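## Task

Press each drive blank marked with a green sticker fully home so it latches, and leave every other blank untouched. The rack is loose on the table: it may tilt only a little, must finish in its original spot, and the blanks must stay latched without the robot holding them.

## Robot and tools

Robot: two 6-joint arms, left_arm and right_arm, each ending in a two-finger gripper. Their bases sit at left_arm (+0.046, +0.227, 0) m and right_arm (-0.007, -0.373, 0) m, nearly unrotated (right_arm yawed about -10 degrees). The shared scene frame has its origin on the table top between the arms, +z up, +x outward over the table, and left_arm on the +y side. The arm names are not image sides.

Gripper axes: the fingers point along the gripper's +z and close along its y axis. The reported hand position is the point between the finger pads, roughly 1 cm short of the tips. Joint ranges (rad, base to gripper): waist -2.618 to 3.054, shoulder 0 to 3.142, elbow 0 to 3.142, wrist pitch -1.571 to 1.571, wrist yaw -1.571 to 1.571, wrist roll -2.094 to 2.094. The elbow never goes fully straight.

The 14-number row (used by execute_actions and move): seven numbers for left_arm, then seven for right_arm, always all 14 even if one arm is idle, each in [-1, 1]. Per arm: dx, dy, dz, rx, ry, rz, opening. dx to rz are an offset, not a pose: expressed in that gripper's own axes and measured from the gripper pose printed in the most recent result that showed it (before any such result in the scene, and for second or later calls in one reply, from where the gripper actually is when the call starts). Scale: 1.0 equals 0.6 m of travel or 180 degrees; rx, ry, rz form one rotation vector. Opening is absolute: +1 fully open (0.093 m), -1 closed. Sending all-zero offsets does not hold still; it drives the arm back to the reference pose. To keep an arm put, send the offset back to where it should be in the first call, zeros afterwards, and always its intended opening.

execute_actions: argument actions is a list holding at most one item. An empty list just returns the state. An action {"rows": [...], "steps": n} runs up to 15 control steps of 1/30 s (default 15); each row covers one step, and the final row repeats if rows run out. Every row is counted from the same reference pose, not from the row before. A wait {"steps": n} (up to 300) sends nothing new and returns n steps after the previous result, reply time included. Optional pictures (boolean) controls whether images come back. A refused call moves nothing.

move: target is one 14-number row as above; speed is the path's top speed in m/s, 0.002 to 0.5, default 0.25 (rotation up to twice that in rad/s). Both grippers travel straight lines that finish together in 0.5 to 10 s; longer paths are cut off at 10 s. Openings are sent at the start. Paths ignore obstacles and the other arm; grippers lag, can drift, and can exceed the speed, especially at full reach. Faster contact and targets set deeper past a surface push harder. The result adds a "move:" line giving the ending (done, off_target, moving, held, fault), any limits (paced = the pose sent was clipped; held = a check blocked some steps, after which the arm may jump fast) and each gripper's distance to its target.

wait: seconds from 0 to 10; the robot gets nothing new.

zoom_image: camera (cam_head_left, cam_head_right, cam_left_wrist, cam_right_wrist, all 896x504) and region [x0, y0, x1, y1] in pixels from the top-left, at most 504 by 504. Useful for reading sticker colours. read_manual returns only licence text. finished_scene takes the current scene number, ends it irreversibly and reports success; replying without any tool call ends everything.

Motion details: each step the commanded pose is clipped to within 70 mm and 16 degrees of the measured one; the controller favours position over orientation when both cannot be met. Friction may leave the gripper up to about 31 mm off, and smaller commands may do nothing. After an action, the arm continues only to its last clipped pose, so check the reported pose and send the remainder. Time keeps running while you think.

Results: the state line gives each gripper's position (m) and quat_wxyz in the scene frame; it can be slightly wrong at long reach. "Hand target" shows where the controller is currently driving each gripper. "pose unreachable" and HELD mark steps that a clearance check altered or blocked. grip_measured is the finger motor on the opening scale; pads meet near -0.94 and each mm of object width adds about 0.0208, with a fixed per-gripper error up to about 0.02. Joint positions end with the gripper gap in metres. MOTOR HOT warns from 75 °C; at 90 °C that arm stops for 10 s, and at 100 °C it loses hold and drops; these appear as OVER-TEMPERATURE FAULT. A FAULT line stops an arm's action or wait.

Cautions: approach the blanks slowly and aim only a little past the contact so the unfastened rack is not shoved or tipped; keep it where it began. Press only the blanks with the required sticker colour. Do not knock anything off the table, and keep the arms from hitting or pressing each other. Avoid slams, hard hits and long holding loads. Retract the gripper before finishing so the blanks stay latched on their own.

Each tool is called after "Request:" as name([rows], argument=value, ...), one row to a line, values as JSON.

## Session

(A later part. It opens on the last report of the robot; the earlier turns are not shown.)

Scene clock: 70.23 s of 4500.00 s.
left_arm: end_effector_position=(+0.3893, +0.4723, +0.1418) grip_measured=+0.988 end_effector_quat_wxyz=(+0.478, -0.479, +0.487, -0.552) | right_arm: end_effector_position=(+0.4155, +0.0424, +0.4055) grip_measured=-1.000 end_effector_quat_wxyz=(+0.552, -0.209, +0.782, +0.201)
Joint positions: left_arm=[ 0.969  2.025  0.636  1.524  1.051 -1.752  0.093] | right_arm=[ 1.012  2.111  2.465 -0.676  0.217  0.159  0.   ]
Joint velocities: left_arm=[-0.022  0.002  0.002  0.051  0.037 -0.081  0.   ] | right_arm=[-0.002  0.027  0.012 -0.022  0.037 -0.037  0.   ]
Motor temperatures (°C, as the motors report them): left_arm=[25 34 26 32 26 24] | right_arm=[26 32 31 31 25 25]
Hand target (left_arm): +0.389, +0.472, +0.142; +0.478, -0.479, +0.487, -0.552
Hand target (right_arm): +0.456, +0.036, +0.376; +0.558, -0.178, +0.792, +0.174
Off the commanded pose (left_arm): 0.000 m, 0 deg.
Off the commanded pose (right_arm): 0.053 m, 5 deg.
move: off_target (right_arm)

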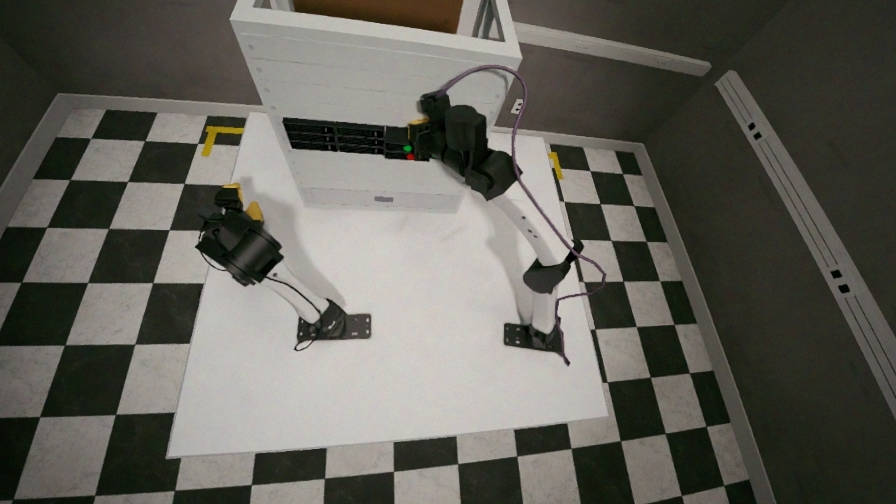

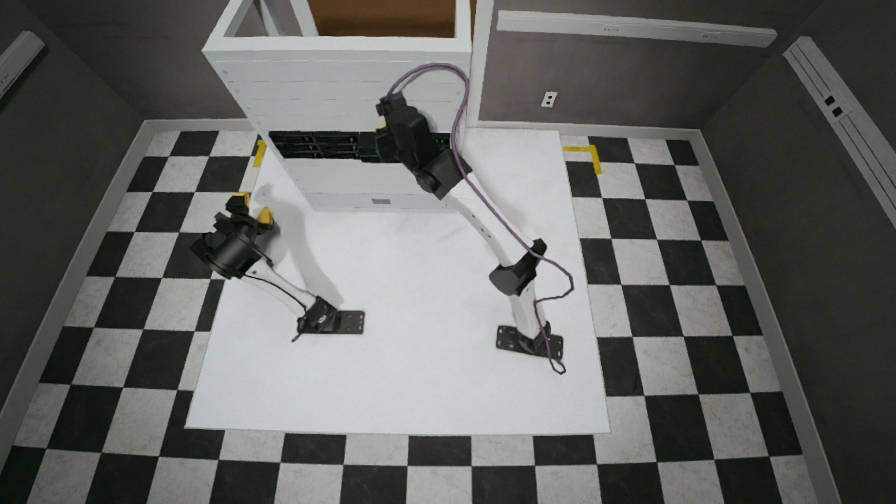

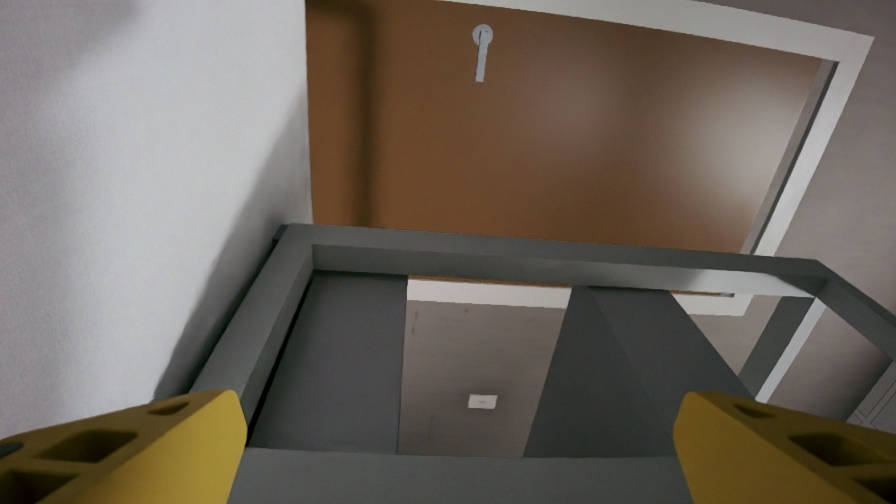

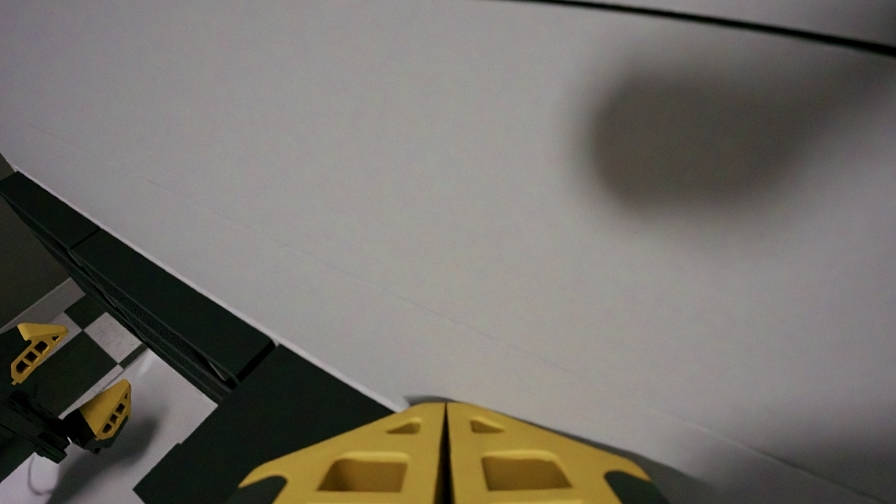

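Request:
move(target=[0.4,-0.38,-0.09,-0.118,0.072,0.51,-1,0,-0.1,-0.5,0,0,0,-1], speed=0.2)

Request:
move(target=[-0.016,-0.31,0.05,0,0,0,-1,0,-0.2,-0.15,0,0,0,-1], speed=0.15)

Scene clock: 78.80 s of 4500.00 s.
left_arm: end_effector_position=(+0.3125, +0.2579, +0.3886) grip_measured=-1.000 end_effector_quat_wxyz=(+0.591, -0.004, +0.806, -0.012) | right_arm: end_effector_position=(+0.2202, -0.1630, +0.4885) grip_measured=-1.000 end_effector_quat_wxyz=(+0.548, -0.213, +0.786, +0.193)
Joint positions: left_arm=[ 0.302  0.827  1.248 -0.742  0.309  0.076  0.   ] | right_arm=[ 1.067  1.247  1.952 -1.05   0.274  0.17   0.   ]
Joint velocities: left_arm=[-0.017 -0.002 -0.002 -0.037  0.007 -0.022  0.   ] | right_arm=[ 0.002 -0.012  0.017 -0.007 -0.022 -0.037  0.   ]
Motor temperatures (°C, as the motors report them): left_arm=[25 33 27 32 26 24] | right_arm=[26 32 31 32 25 25]
Hand target (left_arm): +0.308, +0.257, +0.392; +0.590, -0.001, +0.807, -0.006
Hand target (right_arm): +0.213, -0.168, +0.496; +0.552, -0.209, +0.781, +0.201
Off the commanded pose (left_arm): 0.014 m, 2 deg.
Off the commanded pose (right_arm): 0.011 m, 1 deg.
After step 90, 0.77 s passed at rest.
move: off_target (left_arm, right_arm)

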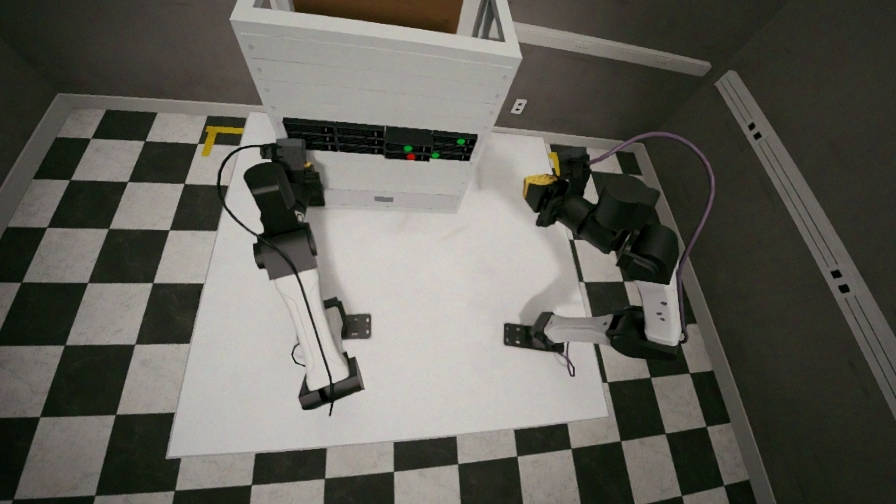

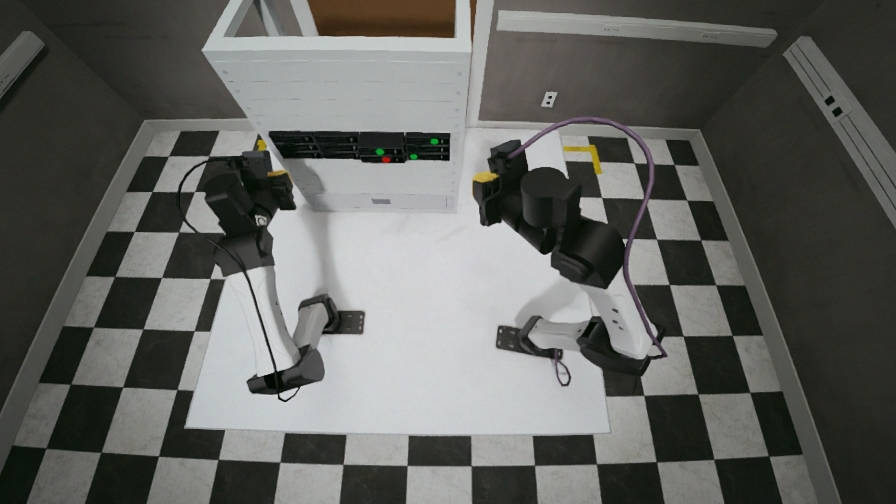

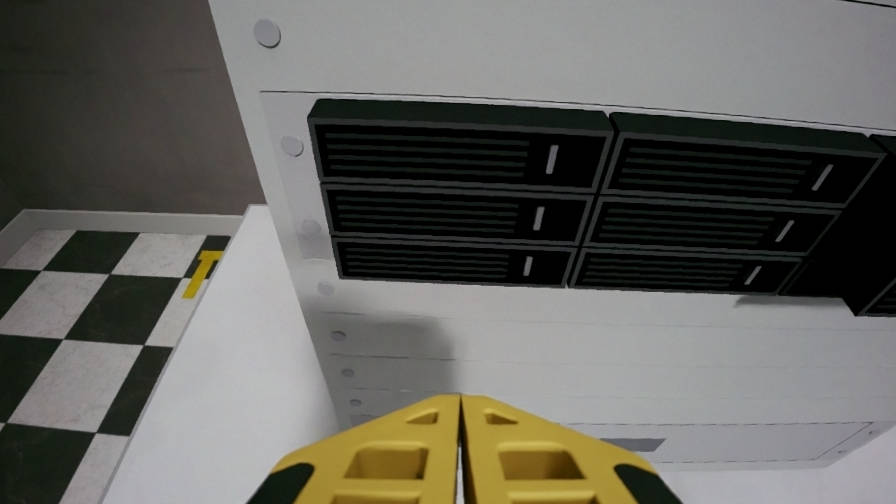

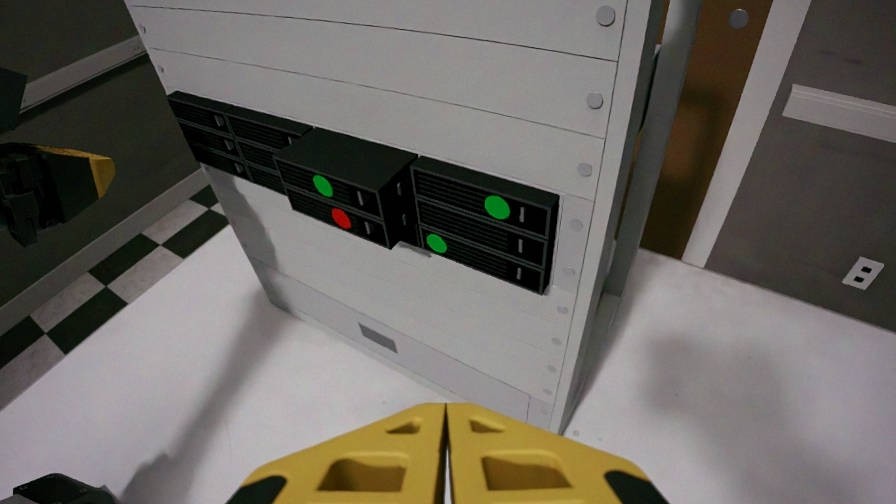

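Scene clock: 80.97 s of 4500.00 s.
left_arm: end_effector_position=(+0.3424, +0.0703, +0.3899) grip_measured=-1.000 end_effector_quat_wxyz=(+0.587, -0.003, +0.809, -0.016) | right_arm: end_effector_position=(+0.2138, -0.3174, +0.5135) grip_measured=-1.000 end_effector_quat_wxyz=(+0.553, -0.210, +0.782, +0.197)
Joint positions: left_arm=[-0.85   1.162  1.41  -0.695 -0.768 -0.352  0.   ] | right_arm=[-0.208  1.283  2.262 -1.513 -0.915 -0.359  0.   ]
Joint velocities: left_arm=[-0.012 -0.012  0.017 -0.022 -0.095 -0.081  0.   ] | right_arm=[ 0.002 -0.002  0.007 -0.081 -0.022  0.051  0.   ]
Motor temperatures (°C, as the motors report them): left_arm=[25 33 27 33 26 24] | right_arm=[26 31 31 32 25 25]
Hand target (left_arm): +0.344, +0.067, +0.392; +0.588, -0.007, +0.809, -0.017
Hand target (right_arm): +0.218, -0.321, +0.513; +0.550, -0.209, +0.784, +0.198
Off the commanded pose (left_arm): 0.004 m, 1 deg.
Off the commanded pose (right_arm): 0.007 m, 1 deg.
move: done

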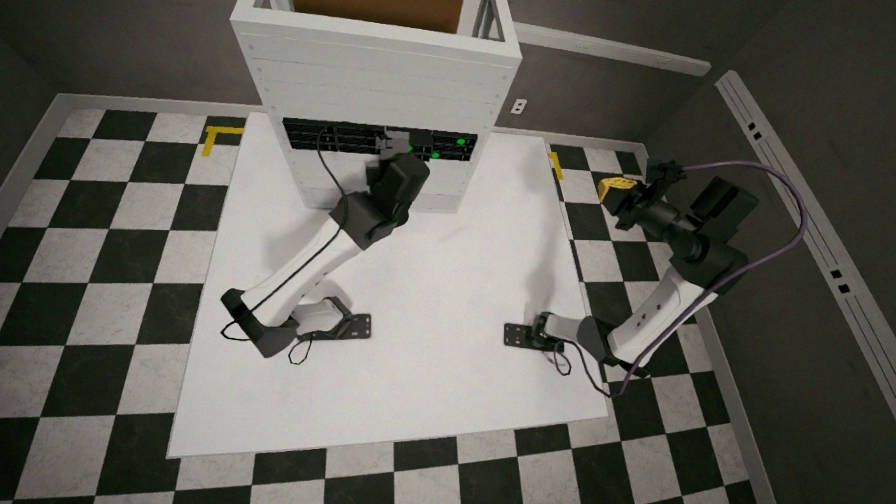

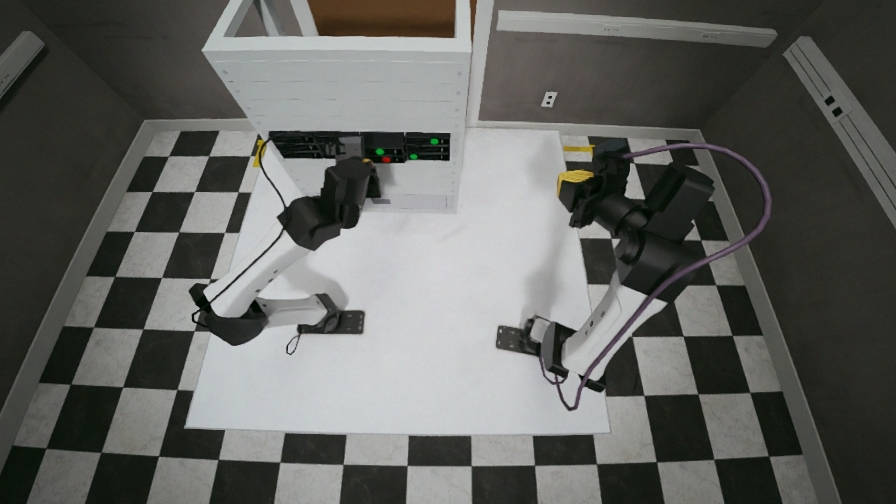

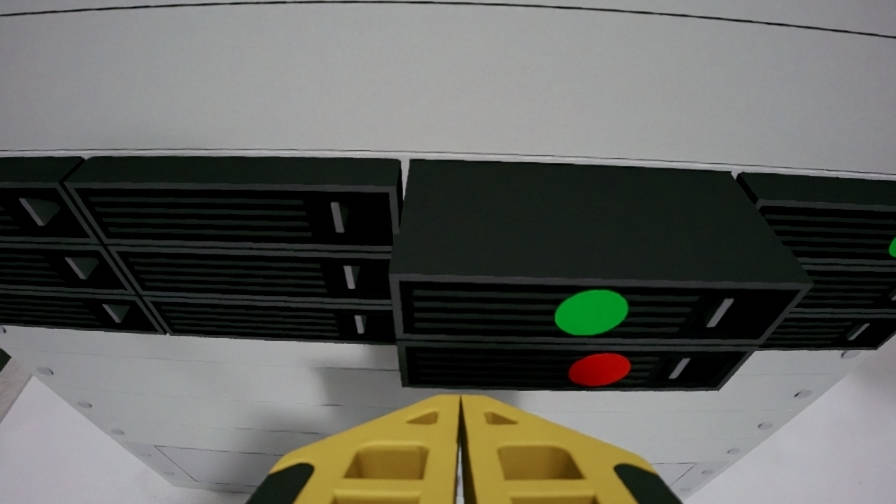

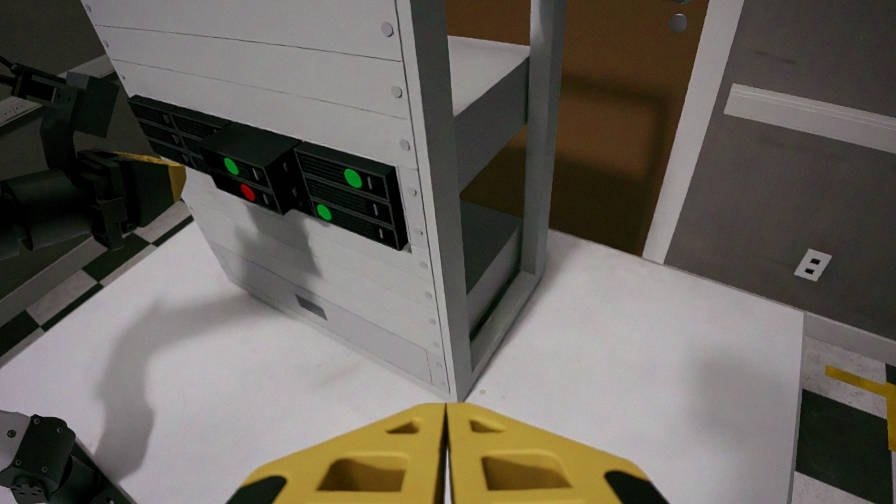

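Request:
move(target=[-0.008,-0.045,0.042,0,0,0,-1,0,0,0,0,0,0,-1], speed=0.03)

Scene clock: 84.53 s of 4500.00 s.
left_arm: end_effector_position=(+0.3627, +0.0475, +0.3835) grip_measured=-1.000 end_effector_quat_wxyz=(+0.584, -0.001, +0.812, -0.013) | right_arm: end_effector_position=(+0.2134, -0.3171, +0.5132) grip_measured=-1.000 end_effector_quat_wxyz=(+0.553, -0.211, +0.782, +0.198)
Joint positions: left_arm=[-0.85   1.262  1.449 -0.644 -0.768 -0.353  0.   ] | right_arm=[-0.208  1.283  2.262 -1.516 -0.916 -0.361  0.   ]
Joint velocities: left_arm=[-0.007 -0.002  0.017 -0.007 -0.007  0.007  0.   ] | right_arm=[ 0.007  0.007  0.007 -0.007 -0.051  0.007  0.   ]
Motor temperatures (°C, as the motors report them): left_arm=[25 32 28 33 26 24] | right_arm=[26 31 30 32 25 25]
Hand target (left_arm): +0.368, +0.043, +0.387; +0.587, -0.003, +0.809, -0.016
Hand target (right_arm): +0.214, -0.317, +0.513; +0.553, -0.210, +0.782, +0.197
Off the commanded pose (left_arm): 0.008 m, 1 deg.
Off the commanded pose (right_arm): 0.001 m, 0 deg.
move: done

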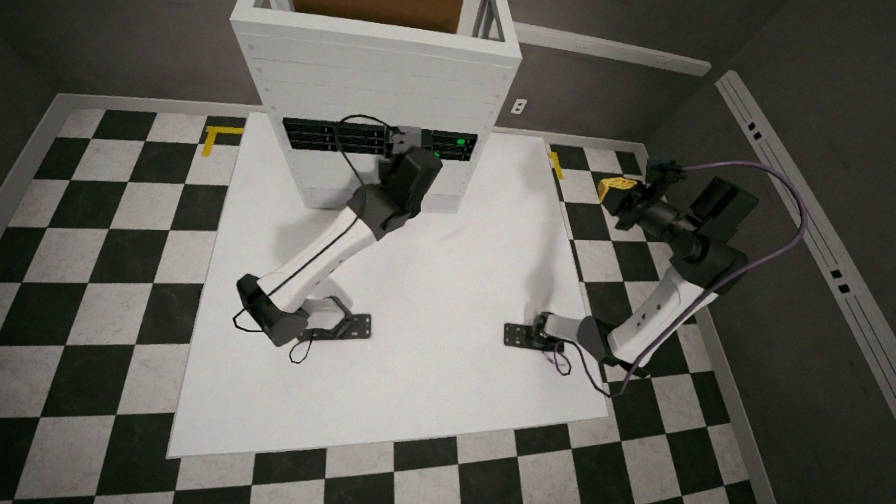

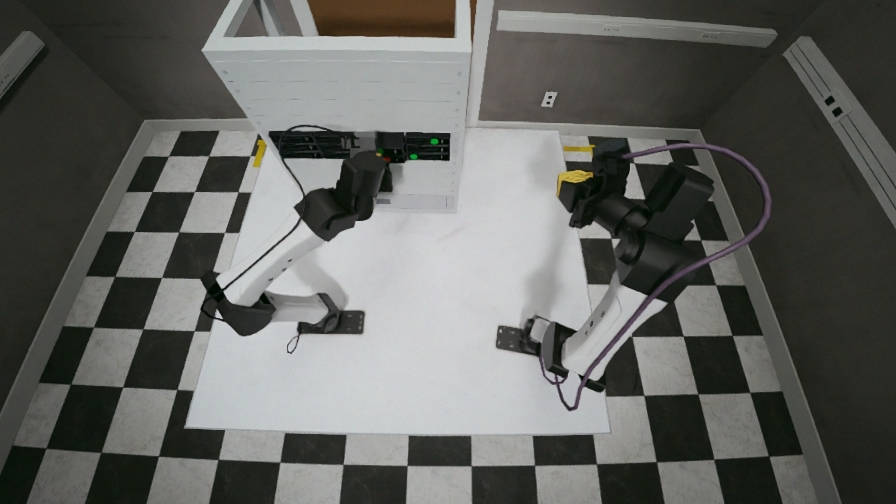

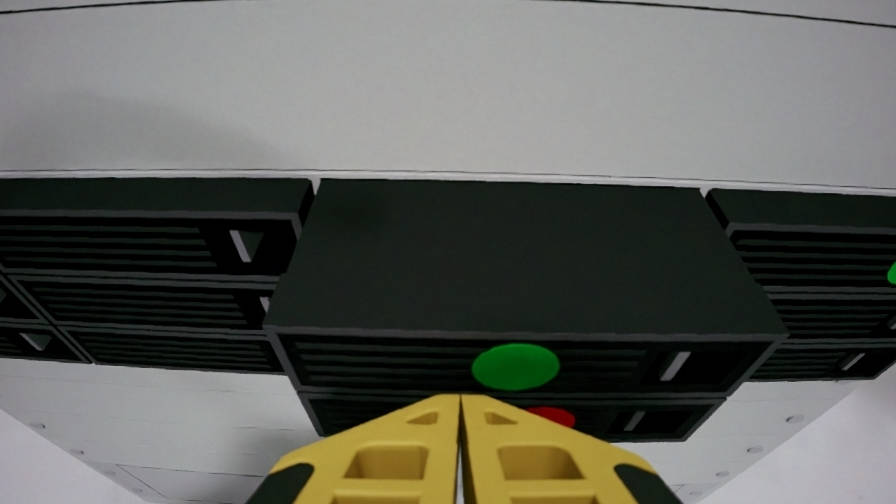

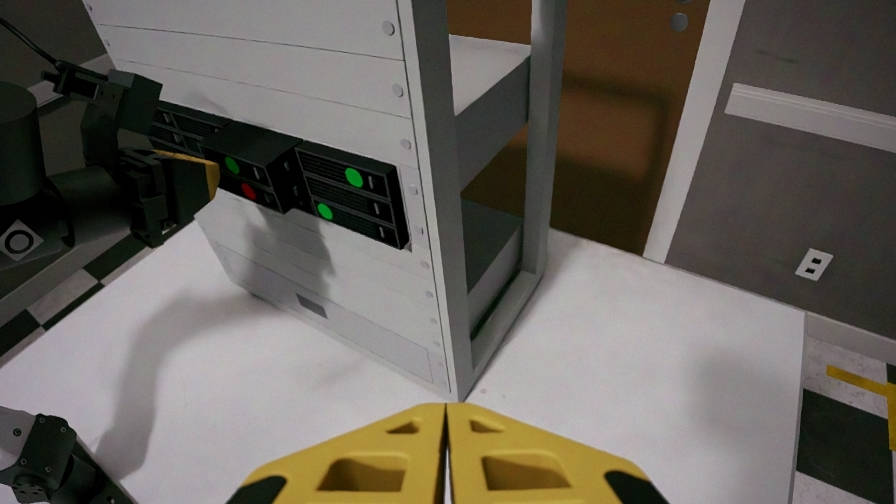

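Request:
move(target=[-0.03,0,0.026,0,0,0,-1,0,0,0,0,0,0,-1], speed=0.02)

Scene clock: 87.30 s of 4500.00 s.
left_arm: end_effector_position=(+0.3725, +0.0529, +0.3956) grip_measured=-1.000 end_effector_quat_wxyz=(+0.584, -0.000, +0.811, -0.014) | right_arm: end_effector_position=(+0.2134, -0.3171, +0.5132) grip_measured=-1.000 end_effector_quat_wxyz=(+0.553, -0.211, +0.782, +0.198)
Joint positions: left_arm=[-0.803  1.286  1.512 -0.663 -0.725 -0.325  0.   ] | right_arm=[-0.208  1.283  2.262 -1.516 -0.916 -0.361  0.   ]
Joint velocities: left_arm=[ 0.007 -0.017  0.002 -0.081 -0.066  0.037  0.   ] | right_arm=[-0.002 -0.002 -0.012 -0.037 -0.051  0.007  0.   ]
Motor temperatures (°C, as the motors report them): left_arm=[25 32 28 33 26 24] | right_arm=[25 30 30 31 25 25]
Hand target (left_arm): +0.383, +0.048, +0.395; +0.585, -0.001, +0.811, -0.013
Hand target (right_arm): +0.213, -0.317, +0.513; +0.553, -0.211, +0.782, +0.198
Off the commanded pose (left_arm): 0.012 m, 0 deg.
Off the commanded pose (right_arm): 0.000 m, 0 deg.
move: off_target (left_arm)

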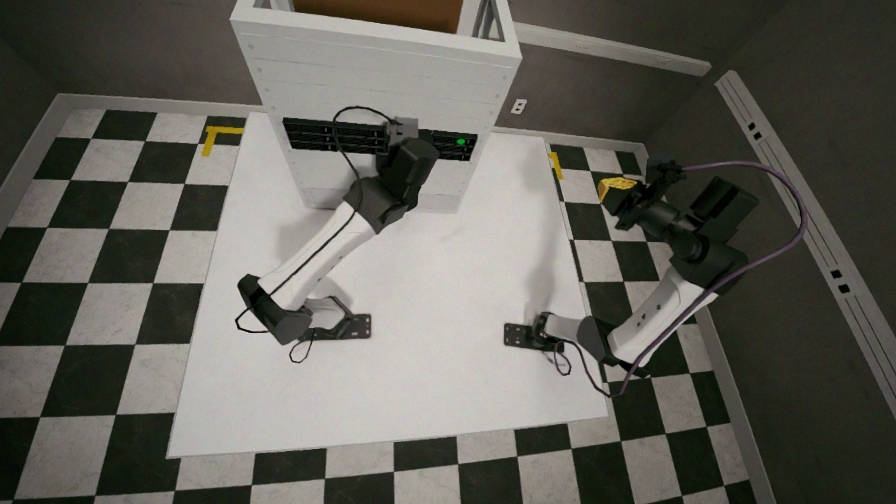

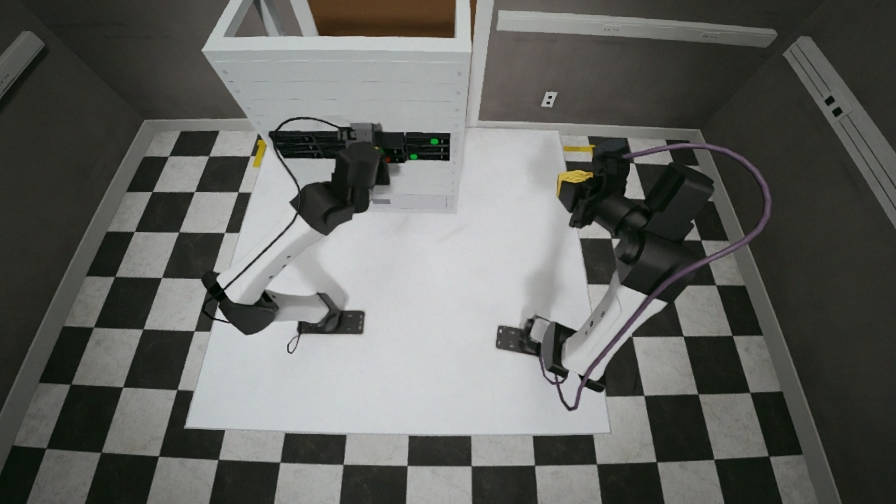

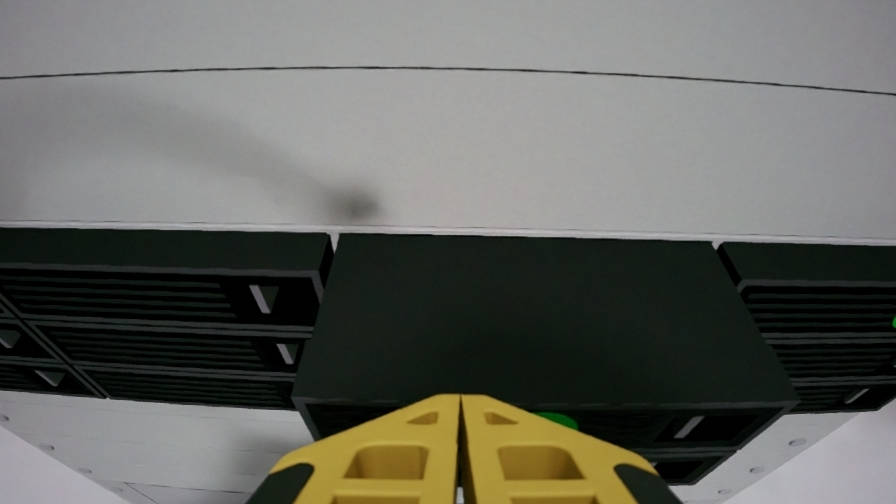

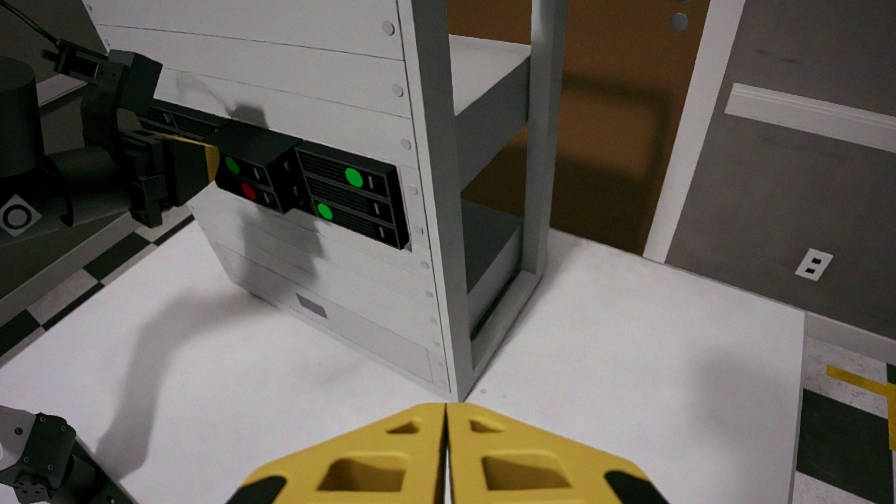

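Too high; drop ~11 mm.

Request:
move(target=[0.02,0,0,0,0,0,-1,0,0,0,0,0,0,-1], speed=0.02)

Scene clock: 89.23 s of 4500.00 s.
left_arm: end_effector_position=(+0.3714, +0.0526, +0.3934) grip_measured=-1.000 end_effector_quat_wxyz=(+0.589, -0.003, +0.808, -0.017) | right_arm: end_effector_position=(+0.2134, -0.3171, +0.5132) grip_measured=-1.000 end_effector_quat_wxyz=(+0.553, -0.211, +0.782, +0.198)
Joint positions: left_arm=[-0.809  1.272  1.48  -0.631 -0.732 -0.324  0.   ] | right_arm=[-0.208  1.283  2.262 -1.516 -0.916 -0.361  0.   ]
Joint velocities: left_arm=[ 0.012 -0.002 -0.007  0.095  0.022 -0.007  0.   ] | right_arm=[ 0.007 -0.002  0.002 -0.007 -0.007 -0.007  0.   ]
Motor temperatures (°C, as the motors report them): left_arm=[25 32 28 34 26 24] | right_arm=[25 30 30 31 25 25]
Hand target (left_arm): +0.369, +0.053, +0.384; +0.584, -0.001, +0.812, -0.014
Hand target (right_arm): +0.213, -0.317, +0.513; +0.553, -0.211, +0.782, +0.198
Off the commanded pose (left_arm): 0.010 m, 1 deg.
Off the commanded pose (right_arm): 0.000 m, 0 deg.
move: done

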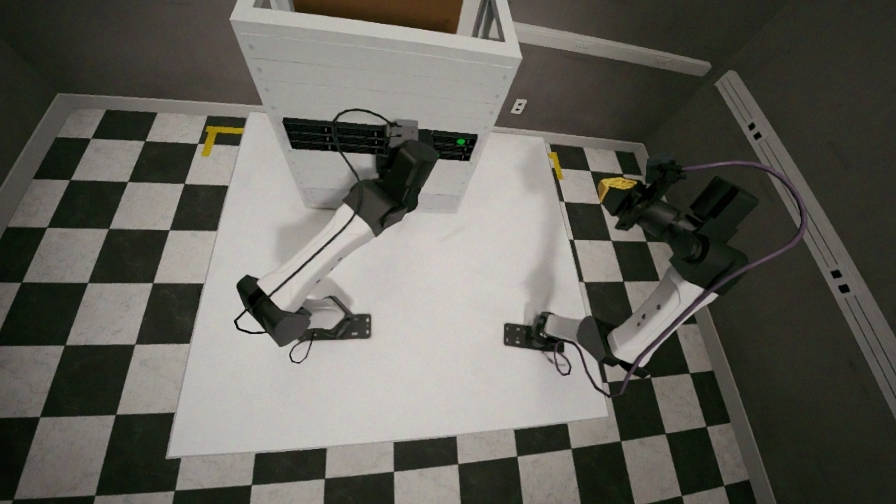

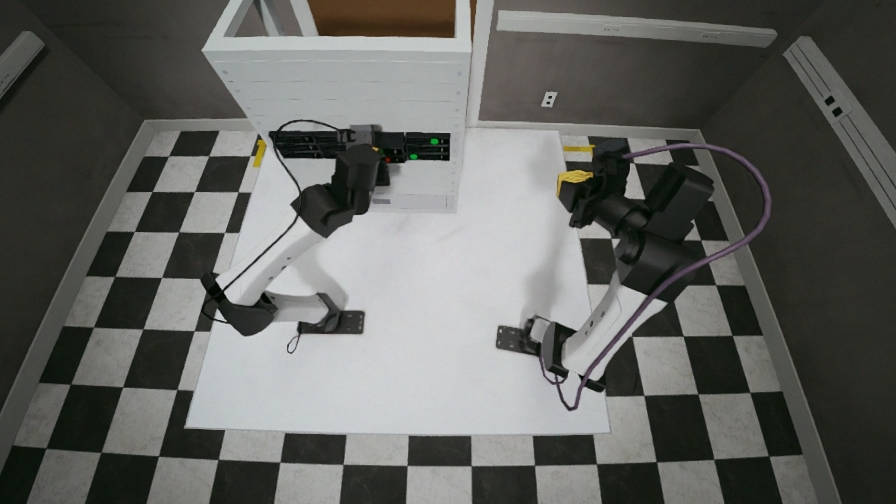

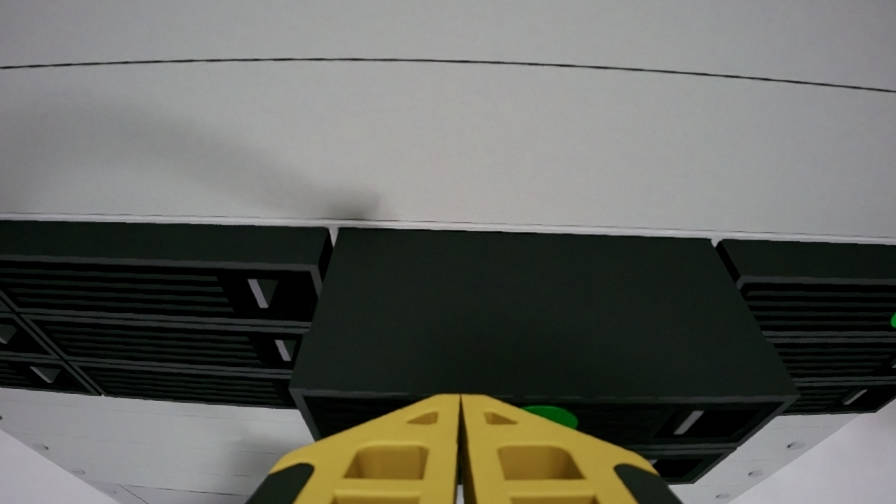

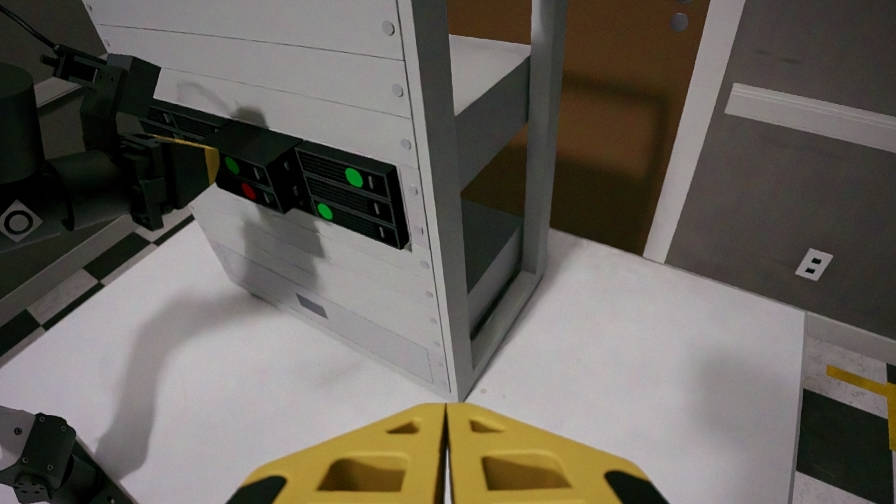

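Request:
move(target=[0.028,0,0.005,0,0,0,-1,0,0,0,0,0,0,-1], speed=0.02)

Scene clock: 91.57 s of 4500.00 s.
left_arm: end_effector_position=(+0.3711, +0.0522, +0.3896) grip_measured=-1.000 end_effector_quat_wxyz=(+0.598, -0.009, +0.801, -0.025) | right_arm: end_effector_position=(+0.2134, -0.3171, +0.5132) grip_measured=-1.000 end_effector_quat_wxyz=(+0.553, -0.211, +0.782, +0.198)
Joint positions: left_arm=[-0.812  1.249  1.424 -0.567 -0.738 -0.324  0.   ] | right_arm=[-0.208  1.283  2.262 -1.516 -0.916 -0.361  0.   ]
Joint velocities: left_arm=[-0.027  0.007 -0.012 -0.007 -0.007 -0.007  0.   ] | right_arm=[-0.007  0.002 -0.007  0.022  0.066 -0.037  0.   ]
Motor temperatures (°C, as the motors report them): left_arm=[25 32 28 34 26 24] | right_arm=[25 30 30 31 25 25]
Hand target (left_arm): +0.369, +0.052, +0.377; +0.589, -0.003, +0.808, -0.017
Hand target (right_arm): +0.213, -0.317, +0.513; +0.553, -0.211, +0.782, +0.198
Off the commanded pose (left_arm): 0.013 m, 2 deg.
Off the commanded pose (right_arm): 0.000 m, 0 deg.
move: off_target (left_arm)

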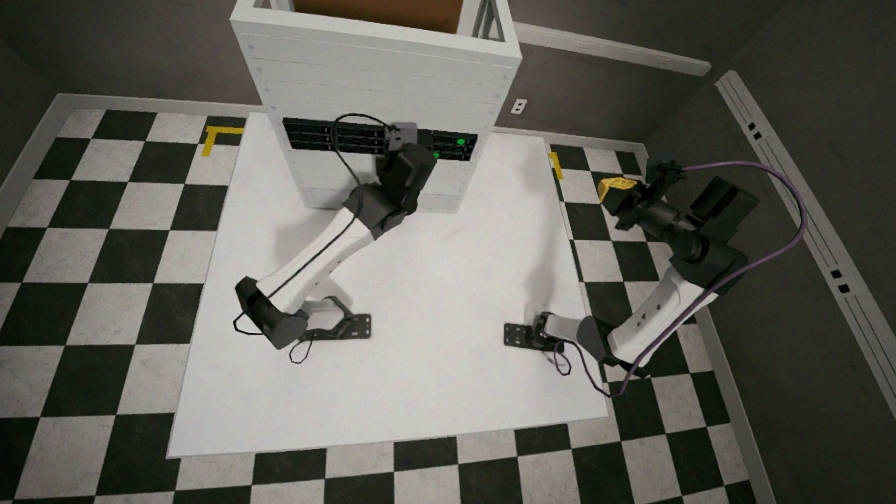

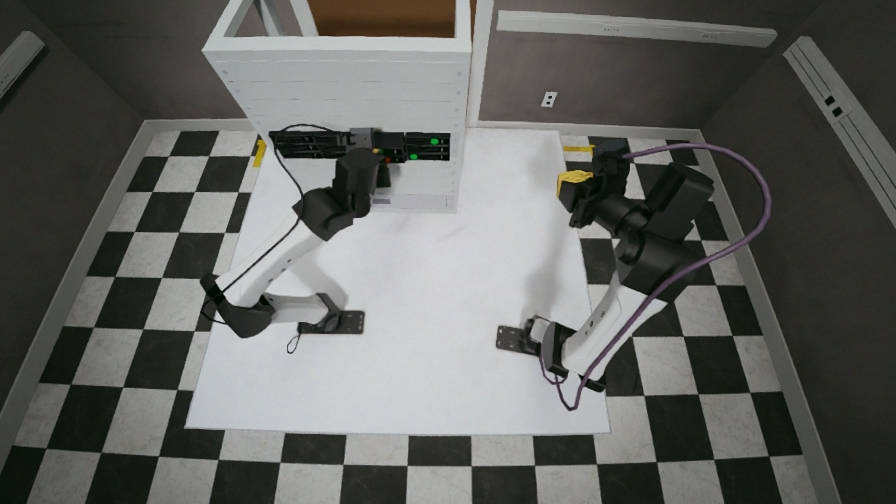

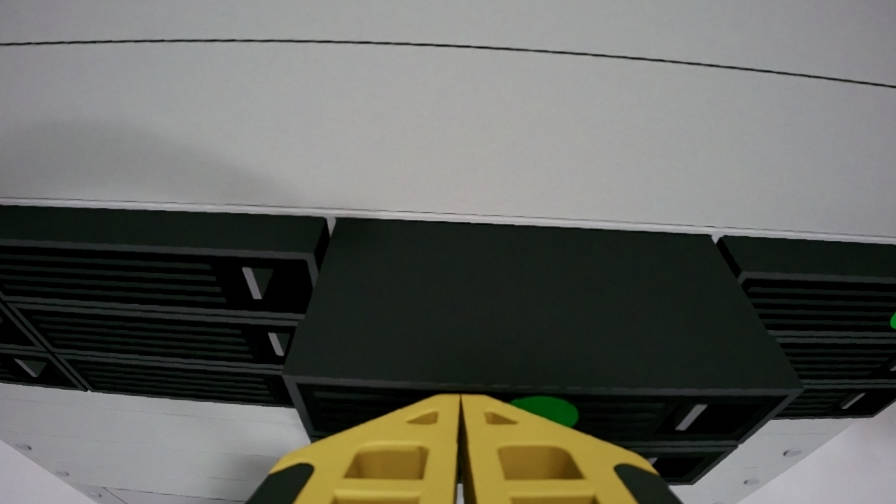

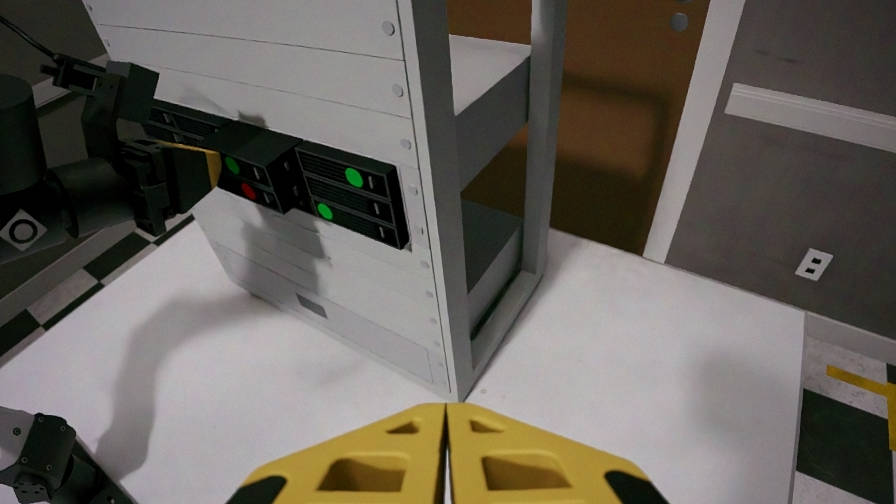

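Request:
move(target=[-0.012,0,0.067,0,0.02,0,-1,0,0,0,0,0,0,-1], speed=0.02)

Scene clock: 97.87 s of 4500.00 s.
left_arm: end_effector_position=(+0.3954, +0.0526, +0.3905) grip_measured=-1.000 end_effector_quat_wxyz=(+0.575, -0.002, +0.817, -0.039) | right_arm: end_effector_position=(+0.2134, -0.3171, +0.5132) grip_measured=-1.000 end_effector_quat_wxyz=(+0.553, -0.211, +0.782, +0.198)
Joint positions: left_arm=[-0.717  1.325  1.526 -0.62  -0.603 -0.318  0.   ] | right_arm=[-0.208  1.283  2.262 -1.516 -0.916 -0.361  0.   ]
Joint velocities: left_arm=[-0.012 -0.022 -0.002 -0.081  0.022 -0.095  0.   ] | right_arm=[-0.007  0.012 -0.022  0.022  0.007 -0.022  0.   ]
Motor temperatures (°C, as the motors report them): left_arm=[25 31 28 34 26 24] | right_arm=[25 29 29 31 25 25]
Hand target (left_arm): +0.411, +0.053, +0.384; +0.573, -0.008, +0.819, -0.025
Hand target (right_arm): +0.213, -0.317, +0.513; +0.553, -0.211, +0.782, +0.198
Off the commanded pose (left_arm): 0.017 m, 2 deg.
Off the commanded pose (right_arm): 0.000 m, 0 deg.
After step 90, 1.03 s passed at rest.
move: off_target (left_arm)

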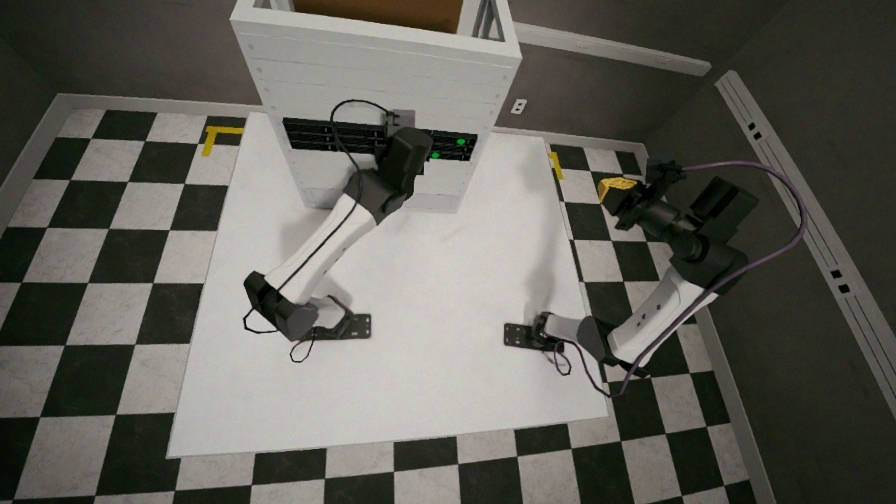

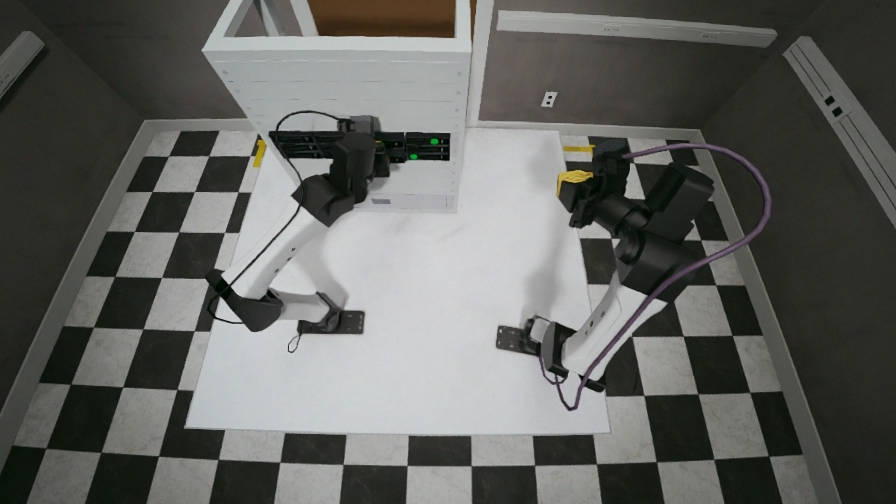

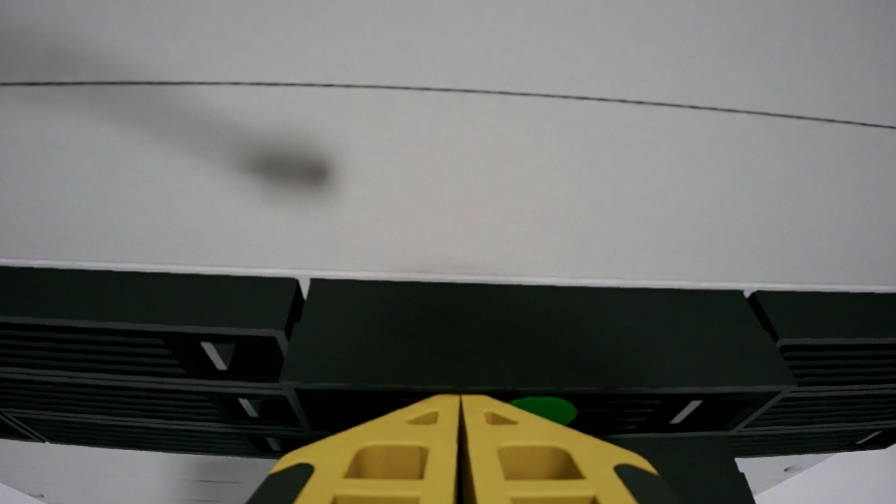

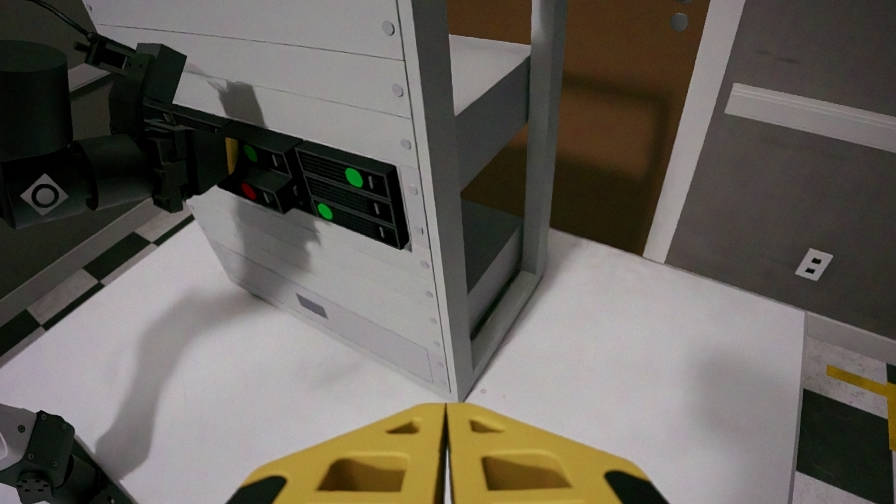

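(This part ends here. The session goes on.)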